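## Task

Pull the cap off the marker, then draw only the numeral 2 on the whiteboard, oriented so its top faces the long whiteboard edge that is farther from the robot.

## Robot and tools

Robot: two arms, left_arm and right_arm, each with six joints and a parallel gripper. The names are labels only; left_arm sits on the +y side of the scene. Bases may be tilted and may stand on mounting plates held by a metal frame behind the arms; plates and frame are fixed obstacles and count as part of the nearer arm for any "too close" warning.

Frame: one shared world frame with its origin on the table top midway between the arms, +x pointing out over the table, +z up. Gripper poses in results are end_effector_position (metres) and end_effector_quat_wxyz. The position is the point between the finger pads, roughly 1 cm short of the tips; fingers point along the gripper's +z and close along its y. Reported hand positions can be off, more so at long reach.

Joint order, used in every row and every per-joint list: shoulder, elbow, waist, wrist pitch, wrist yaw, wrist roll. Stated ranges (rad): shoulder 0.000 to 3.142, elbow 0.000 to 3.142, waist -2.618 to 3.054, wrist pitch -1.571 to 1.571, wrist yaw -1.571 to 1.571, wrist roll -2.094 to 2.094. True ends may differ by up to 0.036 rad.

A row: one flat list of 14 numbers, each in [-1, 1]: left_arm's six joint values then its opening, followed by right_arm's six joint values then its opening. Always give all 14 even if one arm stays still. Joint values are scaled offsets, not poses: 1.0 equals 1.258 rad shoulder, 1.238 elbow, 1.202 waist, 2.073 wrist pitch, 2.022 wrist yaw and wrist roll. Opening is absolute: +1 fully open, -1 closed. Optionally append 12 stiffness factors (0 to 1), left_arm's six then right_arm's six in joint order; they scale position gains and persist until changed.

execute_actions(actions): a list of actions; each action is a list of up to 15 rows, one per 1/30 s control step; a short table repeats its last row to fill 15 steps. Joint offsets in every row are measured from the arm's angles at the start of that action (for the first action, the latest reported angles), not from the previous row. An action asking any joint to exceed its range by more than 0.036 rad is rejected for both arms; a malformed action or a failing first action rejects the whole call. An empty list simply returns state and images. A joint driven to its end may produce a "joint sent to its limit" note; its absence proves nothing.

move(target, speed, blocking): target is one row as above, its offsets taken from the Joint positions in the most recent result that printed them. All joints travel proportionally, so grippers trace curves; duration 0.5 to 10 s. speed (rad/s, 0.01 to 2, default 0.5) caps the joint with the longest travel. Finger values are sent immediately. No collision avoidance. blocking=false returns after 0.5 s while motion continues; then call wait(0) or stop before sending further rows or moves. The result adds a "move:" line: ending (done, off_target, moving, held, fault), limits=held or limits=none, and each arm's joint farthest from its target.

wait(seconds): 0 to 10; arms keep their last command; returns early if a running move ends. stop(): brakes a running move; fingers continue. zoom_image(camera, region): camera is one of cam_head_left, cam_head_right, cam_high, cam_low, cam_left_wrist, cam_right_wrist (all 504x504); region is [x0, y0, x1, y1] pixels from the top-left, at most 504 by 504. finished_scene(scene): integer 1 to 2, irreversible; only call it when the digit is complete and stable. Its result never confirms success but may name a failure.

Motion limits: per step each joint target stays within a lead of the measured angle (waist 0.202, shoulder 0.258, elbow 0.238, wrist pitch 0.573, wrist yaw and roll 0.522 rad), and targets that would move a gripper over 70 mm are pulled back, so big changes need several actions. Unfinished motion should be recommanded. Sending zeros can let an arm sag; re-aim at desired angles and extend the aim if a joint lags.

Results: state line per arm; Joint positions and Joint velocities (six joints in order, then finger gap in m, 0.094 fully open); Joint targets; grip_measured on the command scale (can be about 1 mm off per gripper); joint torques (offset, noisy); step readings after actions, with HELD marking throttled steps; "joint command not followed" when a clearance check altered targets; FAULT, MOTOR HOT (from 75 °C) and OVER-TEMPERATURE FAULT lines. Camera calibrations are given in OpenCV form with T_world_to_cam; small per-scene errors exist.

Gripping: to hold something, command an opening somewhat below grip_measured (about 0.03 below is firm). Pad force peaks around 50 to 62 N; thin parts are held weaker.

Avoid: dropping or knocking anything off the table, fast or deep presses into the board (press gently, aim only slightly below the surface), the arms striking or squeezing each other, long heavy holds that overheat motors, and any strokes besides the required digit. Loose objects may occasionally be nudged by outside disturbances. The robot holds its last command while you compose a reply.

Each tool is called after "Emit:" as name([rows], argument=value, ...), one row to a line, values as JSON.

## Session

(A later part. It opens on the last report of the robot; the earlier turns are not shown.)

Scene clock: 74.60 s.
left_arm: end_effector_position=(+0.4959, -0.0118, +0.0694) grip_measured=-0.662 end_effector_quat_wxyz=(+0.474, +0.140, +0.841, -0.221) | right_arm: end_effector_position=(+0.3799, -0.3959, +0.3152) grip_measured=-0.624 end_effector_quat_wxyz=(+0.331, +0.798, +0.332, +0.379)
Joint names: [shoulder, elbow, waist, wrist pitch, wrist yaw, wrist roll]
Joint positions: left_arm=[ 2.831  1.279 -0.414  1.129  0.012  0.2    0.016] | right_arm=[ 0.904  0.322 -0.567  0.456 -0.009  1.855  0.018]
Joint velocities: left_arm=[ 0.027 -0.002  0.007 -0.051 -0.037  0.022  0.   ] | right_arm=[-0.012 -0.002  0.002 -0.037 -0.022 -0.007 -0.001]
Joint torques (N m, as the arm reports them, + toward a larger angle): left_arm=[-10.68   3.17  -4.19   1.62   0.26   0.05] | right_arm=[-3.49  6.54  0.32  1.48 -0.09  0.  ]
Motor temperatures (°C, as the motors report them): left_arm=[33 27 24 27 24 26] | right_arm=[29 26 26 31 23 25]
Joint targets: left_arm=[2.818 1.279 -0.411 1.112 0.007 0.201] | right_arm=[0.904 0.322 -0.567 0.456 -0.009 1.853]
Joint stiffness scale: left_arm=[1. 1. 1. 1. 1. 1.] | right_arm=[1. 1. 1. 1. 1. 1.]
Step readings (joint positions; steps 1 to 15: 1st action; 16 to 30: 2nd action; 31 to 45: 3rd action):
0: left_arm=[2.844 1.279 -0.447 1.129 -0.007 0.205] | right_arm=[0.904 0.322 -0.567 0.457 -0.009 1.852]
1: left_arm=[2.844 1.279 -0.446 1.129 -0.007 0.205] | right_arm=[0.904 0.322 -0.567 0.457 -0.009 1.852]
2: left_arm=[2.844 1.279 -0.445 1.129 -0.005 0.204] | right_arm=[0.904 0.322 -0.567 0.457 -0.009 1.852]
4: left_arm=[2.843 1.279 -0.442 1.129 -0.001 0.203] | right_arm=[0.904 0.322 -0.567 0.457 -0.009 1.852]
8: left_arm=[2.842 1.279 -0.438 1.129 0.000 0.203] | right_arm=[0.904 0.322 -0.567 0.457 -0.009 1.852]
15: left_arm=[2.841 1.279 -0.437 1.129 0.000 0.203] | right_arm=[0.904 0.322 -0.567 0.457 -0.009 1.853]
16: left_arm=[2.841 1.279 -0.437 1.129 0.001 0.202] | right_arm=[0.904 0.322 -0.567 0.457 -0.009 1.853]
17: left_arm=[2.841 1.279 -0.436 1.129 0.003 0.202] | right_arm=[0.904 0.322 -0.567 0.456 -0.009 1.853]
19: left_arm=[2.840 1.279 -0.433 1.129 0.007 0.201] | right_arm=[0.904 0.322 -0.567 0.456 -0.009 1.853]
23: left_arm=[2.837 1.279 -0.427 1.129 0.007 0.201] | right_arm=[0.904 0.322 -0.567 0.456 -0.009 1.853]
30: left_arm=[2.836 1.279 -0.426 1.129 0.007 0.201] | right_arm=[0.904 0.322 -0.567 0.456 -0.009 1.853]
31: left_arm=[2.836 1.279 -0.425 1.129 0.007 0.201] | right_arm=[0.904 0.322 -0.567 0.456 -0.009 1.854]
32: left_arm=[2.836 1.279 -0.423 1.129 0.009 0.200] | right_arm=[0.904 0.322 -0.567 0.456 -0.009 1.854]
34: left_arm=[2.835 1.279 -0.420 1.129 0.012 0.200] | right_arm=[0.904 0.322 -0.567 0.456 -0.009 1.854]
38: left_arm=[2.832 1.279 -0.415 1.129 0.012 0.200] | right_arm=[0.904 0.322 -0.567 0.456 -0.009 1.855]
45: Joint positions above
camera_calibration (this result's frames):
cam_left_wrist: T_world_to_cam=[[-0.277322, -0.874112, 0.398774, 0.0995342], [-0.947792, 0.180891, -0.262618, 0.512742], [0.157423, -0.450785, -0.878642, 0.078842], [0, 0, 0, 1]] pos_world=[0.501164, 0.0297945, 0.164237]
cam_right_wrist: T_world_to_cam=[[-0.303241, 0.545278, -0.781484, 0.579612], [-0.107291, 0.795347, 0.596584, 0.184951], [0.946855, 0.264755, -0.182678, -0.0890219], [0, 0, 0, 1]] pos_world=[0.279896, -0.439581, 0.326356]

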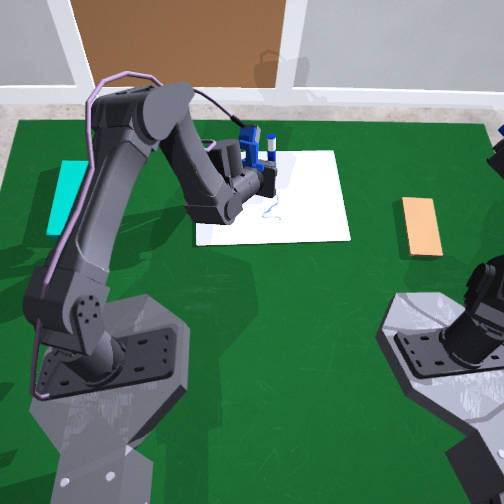

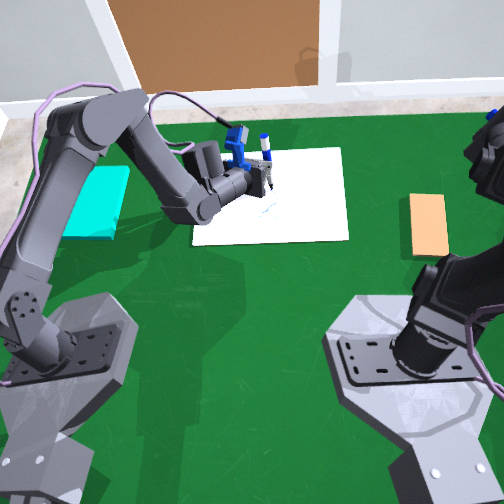

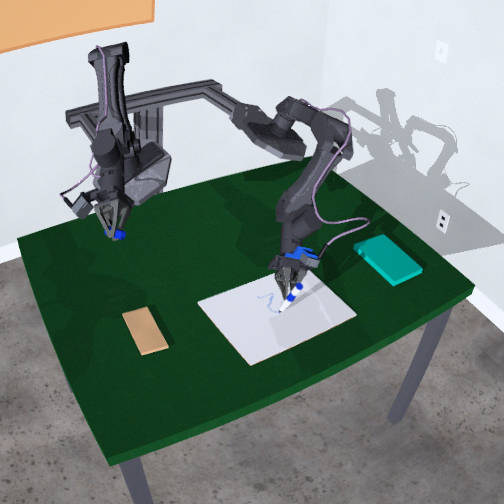

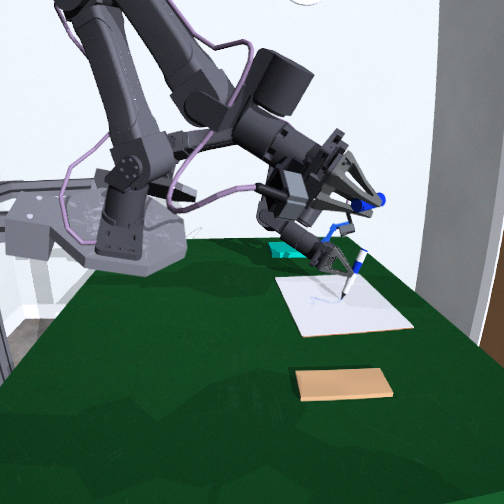

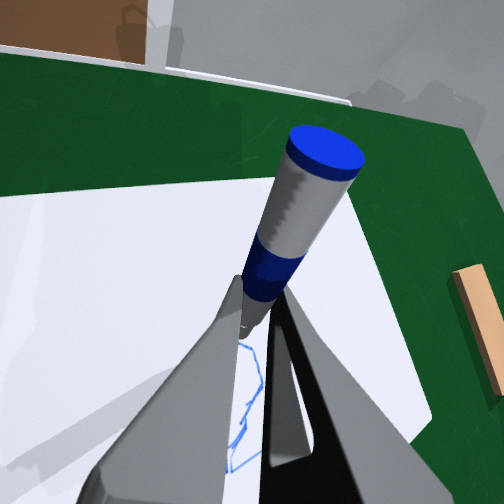

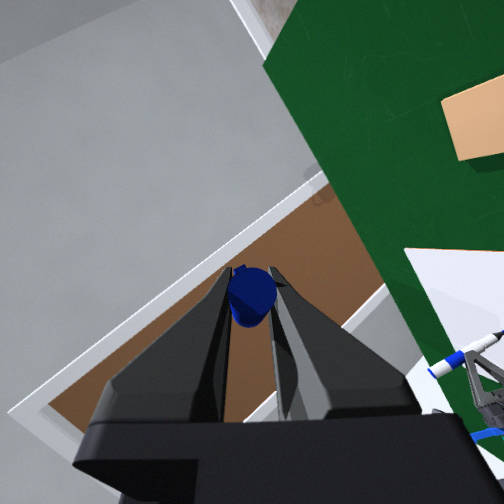

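Emit:
execute_actions([
  [[-0.018,-0.026,0.0125,-0.008,0,0,-0.72,0,0,0,0,0,0,-0.68]],
  [[-0.018,-0.028,0.0125,-0.008,0,0,-0.72,0,0,0,0,0,0,-0.68]],
  [[-0.019,-0.034,0.010,-0.006,0,0,-0.72,0,0,0,0,0,0,-0.68]],
])

Emit:
zoom_image(camera="cam_low", region=[295,270,355,320])

Scene clock: 76.53 s.
left_arm: end_effector_position=(+0.4964, +0.0066, +0.0688) grip_measured=-0.662 end_effector_quat_wxyz=(+0.468, +0.130, +0.847, -0.216) | right_arm: end_effector_position=(+0.3798, -0.3959, +0.3150) grip_measured=-0.624 end_effector_quat_wxyz=(+0.330, +0.798, +0.331, +0.380)
Joint names: [shoulder, elbow, waist, wrist pitch, wrist yaw, wrist roll]
Joint positions: left_arm=[ 2.797  1.234 -0.383  1.13   0.019  0.197  0.016] | right_arm=[ 0.904  0.322 -0.567  0.455 -0.009  1.858  0.018]
Joint velocities: left_arm=[-0.022 -0.027 -0.012 -0.037  0.081  0.022 -0.   ] | right_arm=[-0.002  0.007 -0.002 -0.022 -0.066  0.007 -0.   ]
Joint torques (N m, as the arm reports them, + toward a larger angle): left_arm=[-10.43   1.64  -4.05   1.63   0.3    0.04] | right_arm=[-3.52  6.5   0.3   1.47 -0.08  0.  ]
Motor temperatures (°C, as the motors report them): left_arm=[33 27 24 27 24 26] | right_arm=[29 26 26 31 23 25]
Joint targets: left_arm=[2.786 1.212 -0.379 1.116 0.017 0.198] | right_arm=[0.904 0.322 -0.567 0.455 -0.009 1.857]
Joint stiffness scale: left_arm=[1. 1. 1. 1. 1. 1.] | right_arm=[1. 1. 1. 1. 1. 1.]
Step readings (joint positions; steps 1 to 15: 1st action; 16 to 30: 2nd action; 31 to 45: 3rd action):
0: left_arm=[2.831 1.279 -0.414 1.129 0.012 0.200] | right_arm=[0.904 0.322 -0.567 0.456 -0.009 1.855]
1: left_arm=[2.830 1.278 -0.413 1.129 0.012 0.200] | right_arm=[0.904 0.322 -0.567 0.456 -0.009 1.855]
2: left_arm=[2.827 1.273 -0.412 1.129 0.014 0.200] | right_arm=[0.904 0.322 -0.567 0.455 -0.009 1.855]
4: left_arm=[2.823 1.268 -0.407 1.129 0.014 0.200] | right_arm=[0.904 0.322 -0.567 0.455 -0.009 1.855]
8: left_arm=[2.821 1.268 -0.402 1.129 0.014 0.199] | right_arm=[0.904 0.322 -0.567 0.455 -0.009 1.856]
15: left_arm=[2.821 1.268 -0.402 1.129 0.014 0.199] | right_arm=[0.904 0.322 -0.567 0.455 -0.009 1.856]
16: left_arm=[2.819 1.266 -0.401 1.129 0.014 0.199] | right_arm=[0.904 0.322 -0.567 0.455 -0.009 1.856]
17: left_arm=[2.816 1.261 -0.400 1.129 0.016 0.199] | right_arm=[0.904 0.322 -0.567 0.455 -0.009 1.856]
19: left_arm=[2.812 1.255 -0.396 1.129 0.016 0.198] | right_arm=[0.904 0.322 -0.567 0.455 -0.009 1.857]
23: left_arm=[2.809 1.255 -0.391 1.129 0.017 0.198] | right_arm=[0.904 0.322 -0.567 0.455 -0.009 1.857]
30: left_arm=[2.809 1.255 -0.391 1.129 0.017 0.198] | right_arm=[0.904 0.322 -0.567 0.455 -0.009 1.857]
31: left_arm=[2.808 1.252 -0.390 1.129 0.017 0.198] | right_arm=[0.904 0.322 -0.567 0.455 -0.009 1.857]
32: left_arm=[2.804 1.245 -0.389 1.129 0.018 0.198] | right_arm=[0.904 0.322 -0.567 0.455 -0.009 1.857]
34: left_arm=[2.798 1.236 -0.386 1.129 0.018 0.198] | right_arm=[0.904 0.322 -0.567 0.455 -0.009 1.858]
38: left_arm=[2.797 1.234 -0.383 1.130 0.019 0.197] | right_arm=[0.904 0.322 -0.567 0.455 -0.009 1.858]
45: Joint positions above
camera_calibration (this result's frames):
cam_left_wrist: T_world_to_cam=[[-0.251674, -0.881228, 0.400122, 0.103215], [-0.956145, 0.162395, -0.243751, 0.512637], [0.149823, -0.443921, -0.883452, 0.090608], [0, 0, 0, 1]] pos_world=[0.502557, 0.0479294, 0.163705]
cam_right_wrist: T_world_to_cam=[[-0.302476, 0.54831, -0.779657, 0.579671], [-0.106024, 0.793542, 0.599208, 0.18299], [0.947242, 0.263908, -0.181894, -0.0897101], [0, 0, 0, 1]] pos_world=[0.279715, -0.439374, 0.325978]

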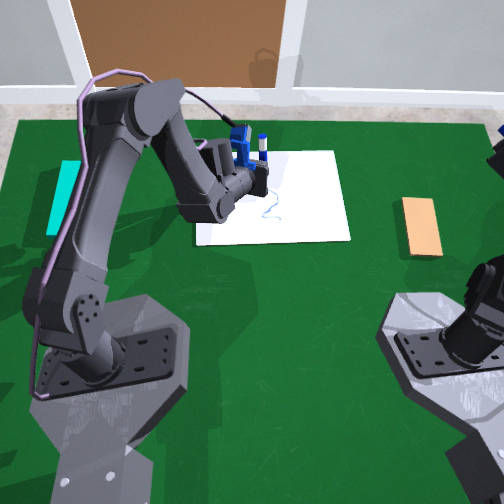

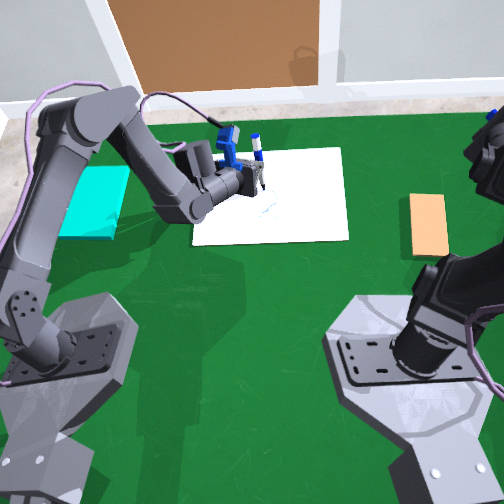

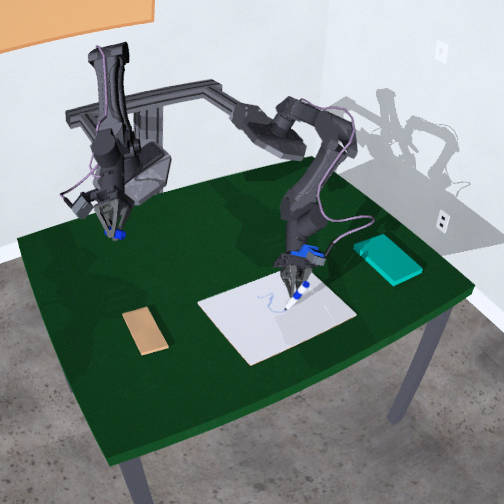

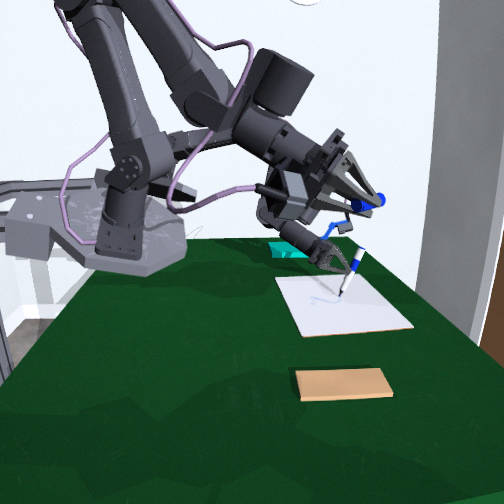

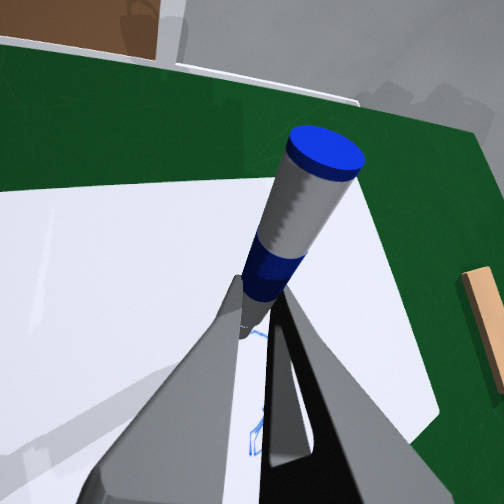

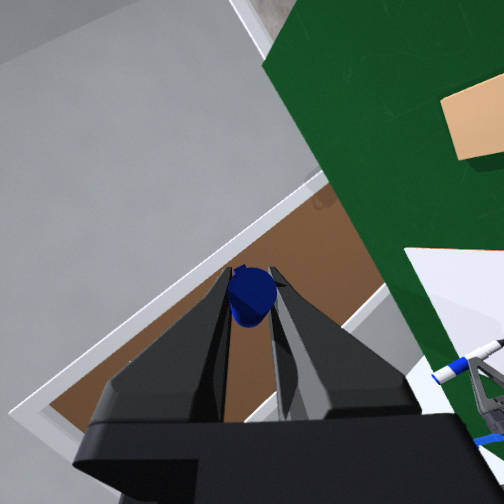

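Region (295, 270, 355, 320) of cam_low's 504x504 image, scaled by 8.400, with more detail than that image has.

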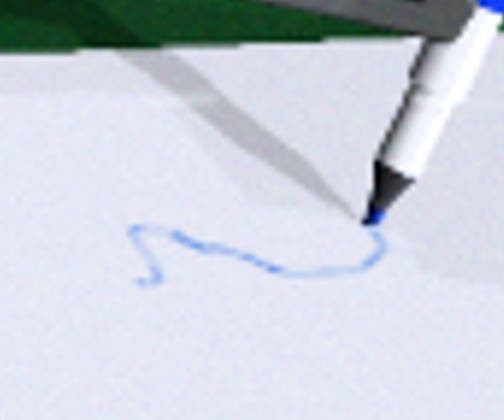

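Emit:
execute_actions([
  [[-0.015,-0.036,0.005,-0.006,0,0,-0.72,0,0,0,0,0,0,-0.68]],
  [[-0.014,-0.036,0.002,-0.004,0,0,-0.72,0,0,0,0,0,0,-0.68]],
  [[-0.014,-0.036,0,-0.004,0,0,-0.72,0,0,0,0,0,0,-0.68]],
])

Emit:
zoom_image(camera="cam_low", region=[295,270,355,320])

Scene clock: 78.37 s.
left_arm: end_effector_position=(+0.4826, +0.0120, +0.0685) grip_measured=-0.662 end_effector_quat_wxyz=(+0.459, +0.132, +0.852, -0.216) | right_arm: end_effector_position=(+0.3797, -0.3958, +0.3147) grip_measured=-0.624 end_effector_quat_wxyz=(+0.329, +0.799, +0.330, +0.380)
Joint names: [shoulder, elbow, waist, wrist pitch, wrist yaw, wrist roll]
Joint positions: left_arm=[ 2.774  1.17  -0.381  1.149  0.019  0.197  0.016] | right_arm=[ 0.904  0.322 -0.567  0.453 -0.009  1.861  0.018]
Joint velocities: left_arm=[ 0.002 -0.002 -0.007  0.066  0.007  0.007  0.   ] | right_arm=[-0.017  0.012  0.002 -0.007 -0.007 -0.007  0.001]
Joint torques (N m, as the arm reports them, + toward a larger angle): left_arm=[-10.15   1.24  -4.28   1.6    0.32   0.02] | right_arm=[-3.53  6.49  0.29  1.48 -0.1  -0.01]
Motor temperatures (°C, as the motors report them): left_arm=[34 27 24 27 24 26] | right_arm=[29 26 26 32 23 25]
Joint targets: left_arm=[2.763 1.147 -0.381 1.134 0.019 0.197] | right_arm=[0.904 0.322 -0.567 0.454 -0.009 1.860]
Joint stiffness scale: left_arm=[1. 1. 1. 1. 1. 1.] | right_arm=[1. 1. 1. 1. 1. 1.]
Step readings (joint positions; steps 1 to 15: 1st action; 16 to 30: 2nd action; 31 to 45: 3rd action):
0: left_arm=[2.797 1.234 -0.383 1.130 0.019 0.197] | right_arm=[0.904 0.322 -0.567 0.455 -0.009 1.858]
1: left_arm=[2.796 1.231 -0.383 1.130 0.019 0.197] | right_arm=[0.904 0.322 -0.567 0.455 -0.009 1.858]
2: left_arm=[2.792 1.225 -0.383 1.132 0.019 0.197] | right_arm=[0.904 0.322 -0.567 0.455 -0.009 1.858]
4: left_arm=[2.788 1.215 -0.381 1.134 0.019 0.197] | right_arm=[0.904 0.322 -0.567 0.454 -0.009 1.859]
8: left_arm=[2.788 1.213 -0.381 1.135 0.019 0.197] | right_arm=[0.904 0.322 -0.567 0.454 -0.009 1.859]
15: left_arm=[2.788 1.213 -0.381 1.135 0.019 0.197] | right_arm=[0.904 0.322 -0.567 0.454 -0.009 1.859]
16: left_arm=[2.787 1.210 -0.381 1.136 0.019 0.197] | right_arm=[0.904 0.322 -0.567 0.454 -0.009 1.859]
17: left_arm=[2.784 1.204 -0.381 1.137 0.019 0.197] | right_arm=[0.904 0.322 -0.567 0.454 -0.009 1.860]
19: left_arm=[2.781 1.194 -0.381 1.140 0.019 0.197] | right_arm=[0.904 0.322 -0.567 0.454 -0.009 1.860]
23: left_arm=[2.781 1.191 -0.381 1.142 0.019 0.197] | right_arm=[0.904 0.322 -0.567 0.454 -0.009 1.860]
30: left_arm=[2.781 1.191 -0.381 1.142 0.019 0.197] | right_arm=[0.904 0.322 -0.567 0.454 -0.009 1.860]
31: left_arm=[2.780 1.189 -0.381 1.143 0.019 0.197] | right_arm=[0.904 0.322 -0.567 0.454 -0.009 1.860]
32: left_arm=[2.777 1.182 -0.381 1.144 0.019 0.197] | right_arm=[0.904 0.322 -0.567 0.454 -0.009 1.861]
34: left_arm=[2.774 1.172 -0.381 1.147 0.019 0.197] | right_arm=[0.904 0.322 -0.567 0.454 -0.009 1.861]
38: left_arm=[2.774 1.170 -0.381 1.149 0.019 0.197] | right_arm=[0.904 0.322 -0.567 0.454 -0.009 1.861]
45: Joint positions above
camera_calibration (this result's frames):
cam_left_wrist: T_world_to_cam=[[-0.250573, -0.881965, 0.399189, 0.104199], [-0.959467, 0.171305, -0.223781, 0.498642], [0.128984, -0.439082, -0.88914, 0.105196], [0, 0, 0, 1]] pos_world=[0.490972, 0.0526694, 0.163526]
cam_right_wrist: T_world_to_cam=[[-0.301706, 0.551334, -0.777821, 0.579723], [-0.104756, 0.791728, 0.601825, 0.181028], [0.947628, 0.263056, -0.181113, -0.0903985], [0, 0, 0, 1]] pos_world=[0.279534, -0.439165, 0.325601]

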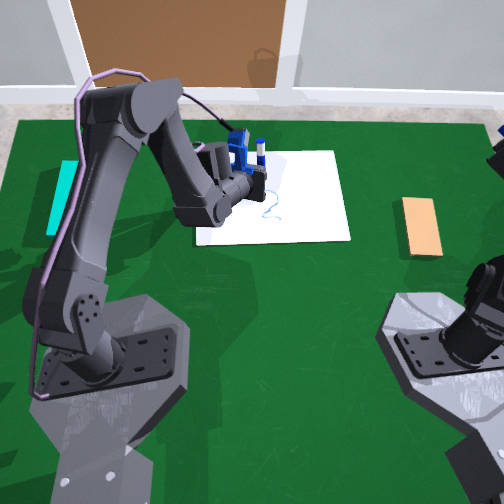

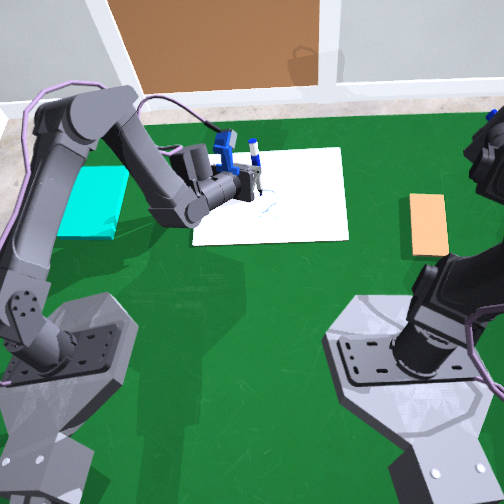

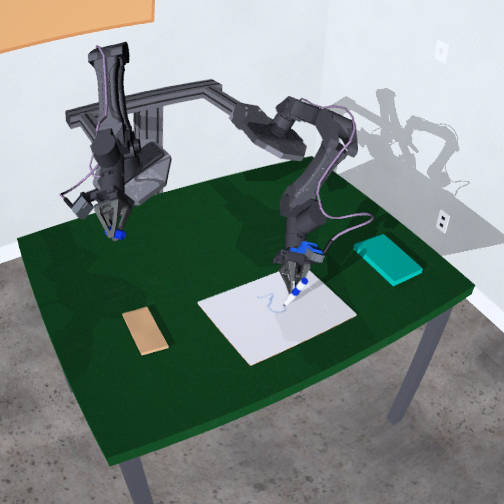

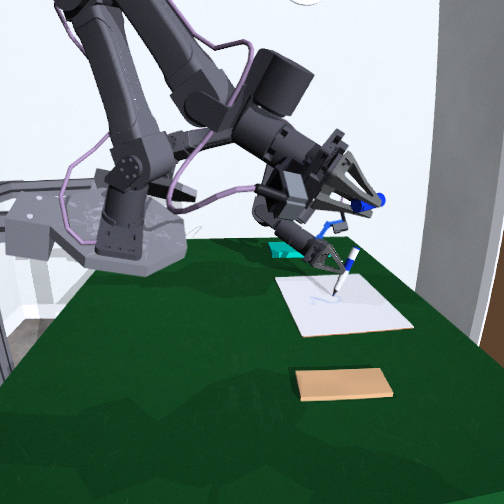

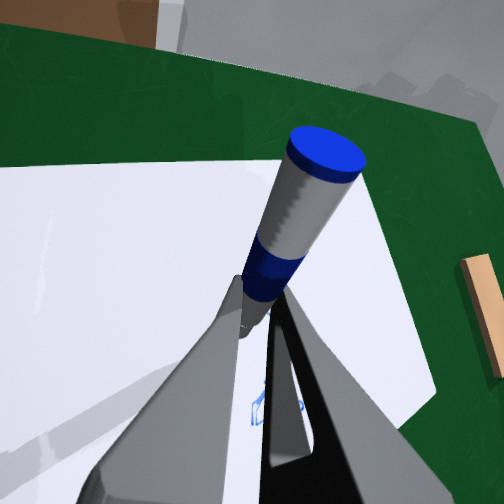

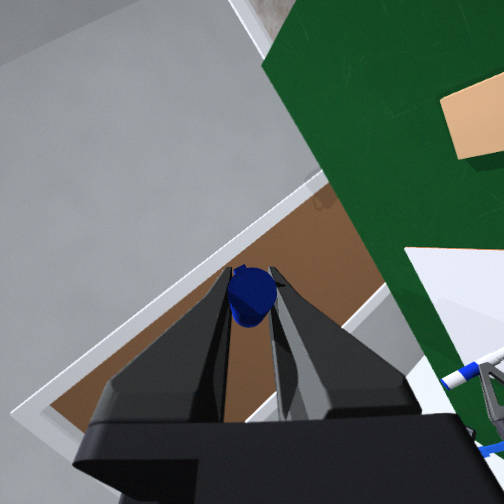

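Region (295, 270, 355, 320) of cam_low's 504x504 image, scaled by 8.400, with more detail than that image has.

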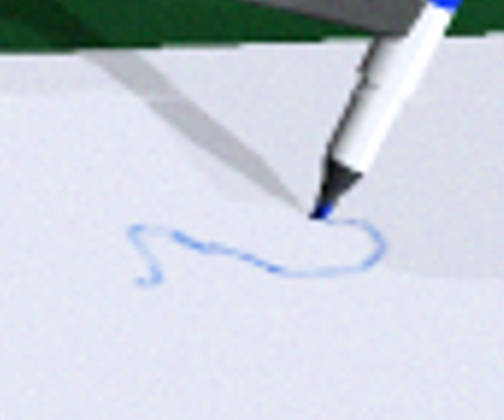

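Lift and inspect.

Emit:
move(target=[-0.2,0,0.15,0,0,0,-0.72,0,0,0,0,0,0,-0.68], speed=0.4)

Emit:
zoom_image(camera="cam_head_right", region=[220,160,320,240])

Scene clock: 79.53 s.
left_arm: end_effector_position=(+0.5827, +0.1414, +0.1448) grip_measured=-0.662 end_effector_quat_wxyz=(+0.552, +0.031, +0.821, -0.143) | right_arm: end_effector_position=(+0.3797, -0.3958, +0.3147) grip_measured=-0.624 end_effector_quat_wxyz=(+0.328, +0.799, +0.329, +0.380)
Joint names: [shoulder, elbow, waist, wrist pitch, wrist yaw, wrist roll]
Joint positions: left_arm=[ 2.528  1.17  -0.192  1.156  0.014  0.197  0.016] | right_arm=[ 0.904  0.322 -0.567  0.453 -0.009  1.863  0.018]
Joint velocities: left_arm=[ 0.002 -0.027 -0.012  0.051 -0.037 -0.037 -0.001] | right_arm=[-0.002  0.002 -0.012  0.051  0.022 -0.037 -0.   ]
Joint torques (N m, as the arm reports them, + toward a larger angle): left_arm=[-10.37   3.8   -4.94   1.83   0.38   0.02] | right_arm=[-3.54  6.49  0.29  1.47 -0.07  0.  ]
Motor temperatures (°C, as the motors report them): left_arm=[34 27 24 27 24 26] | right_arm=[29 26 26 32 23 25]
Joint targets: left_arm=[2.522 1.170 -0.201 1.149 0.019 0.197] | right_arm=[0.904 0.322 -0.567 0.454 -0.009 1.862]
Joint stiffness scale: left_arm=[1. 1. 1. 1. 1. 1.] | right_arm=[1. 1. 1. 1. 1. 1.]
move: done; limits=none; left_arm: farthest joint: the waist, 0.009 radians from its target (0.180 radians at the start); right_arm: farthest joint: the wrist roll, 0.002 radians from its target (0.000 radians at the start)
camera_calibration (this result's frames):
cam_left_wrist: T_world_to_cam=[[-0.0658998, -0.923324, 0.378326, 0.114216], [-0.921072, -0.0895368, -0.378958, 0.626614], [0.383775, -0.373439, -0.844547, 0.0527047], [0, 0, 0, 1]] pos_world=[0.564457, 0.181246, 0.238761]
cam_right_wrist: T_world_to_cam=[[-0.301149, 0.552238, -0.777395, 0.579735], [-0.104497, 0.791219, 0.602538, 0.180503], [0.947834, 0.262689, -0.180568, -0.0907935], [0, 0, 0, 1]] pos_world=[0.279506, -0.439119, 0.325528]

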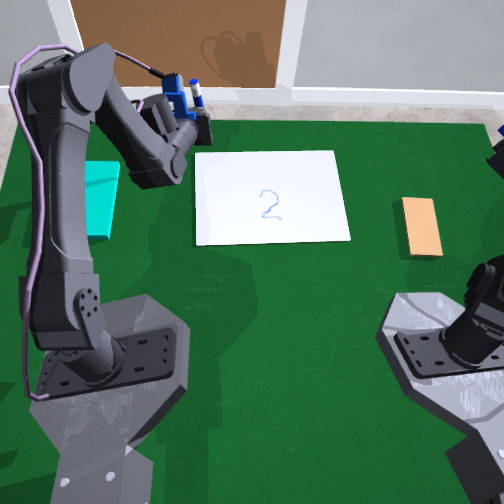

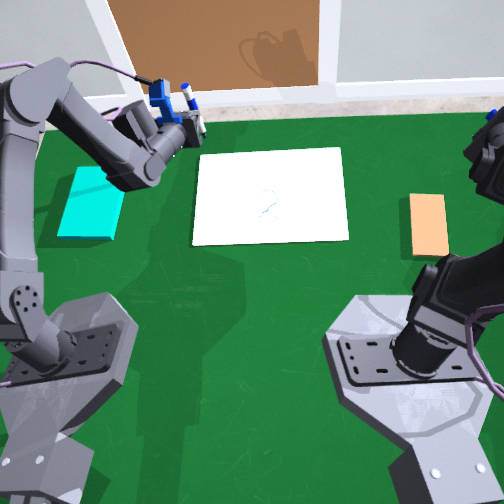

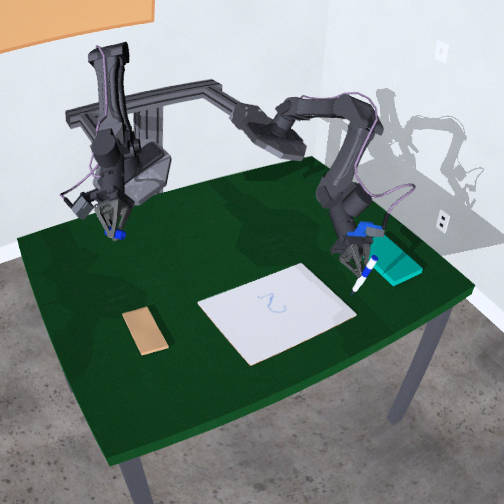

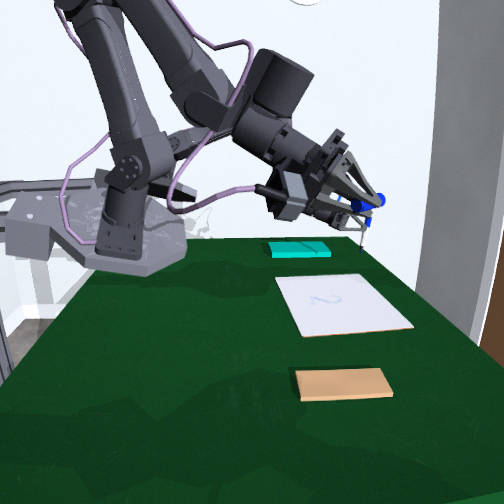

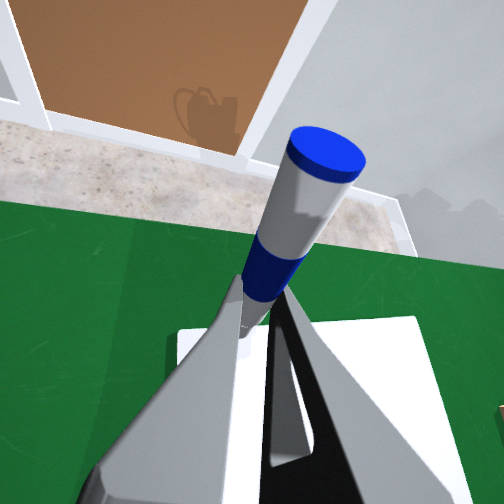

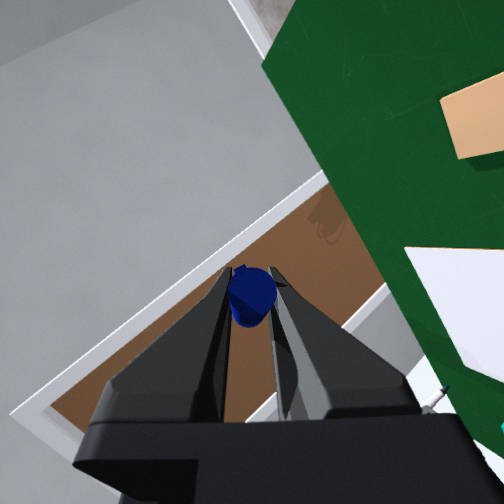

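Region (220, 160, 320, 240) of cam_head_right's 504x504 image, scaled by 5.040, with more detail than that image has; it fills the top 403 rows of this view, and the rest is white.

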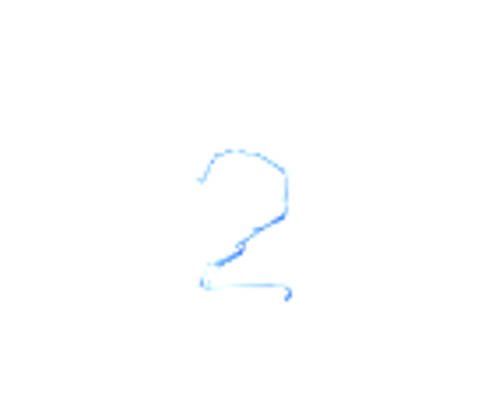

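Emit:
zoom_image(camera="cam_head_left", region=[240,175,300,230])

Region (240, 175, 300, 230) of cam_head_left's 504x504 image, scaled by 8.400, with more detail than that image has; it fills the top 462 rows of this view, and the rest is white.

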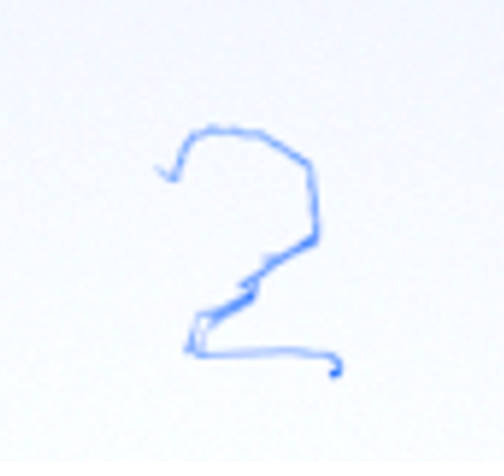

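Continuous, legible 2.

Emit:
finished_scene(scene=2)

The scene is finished.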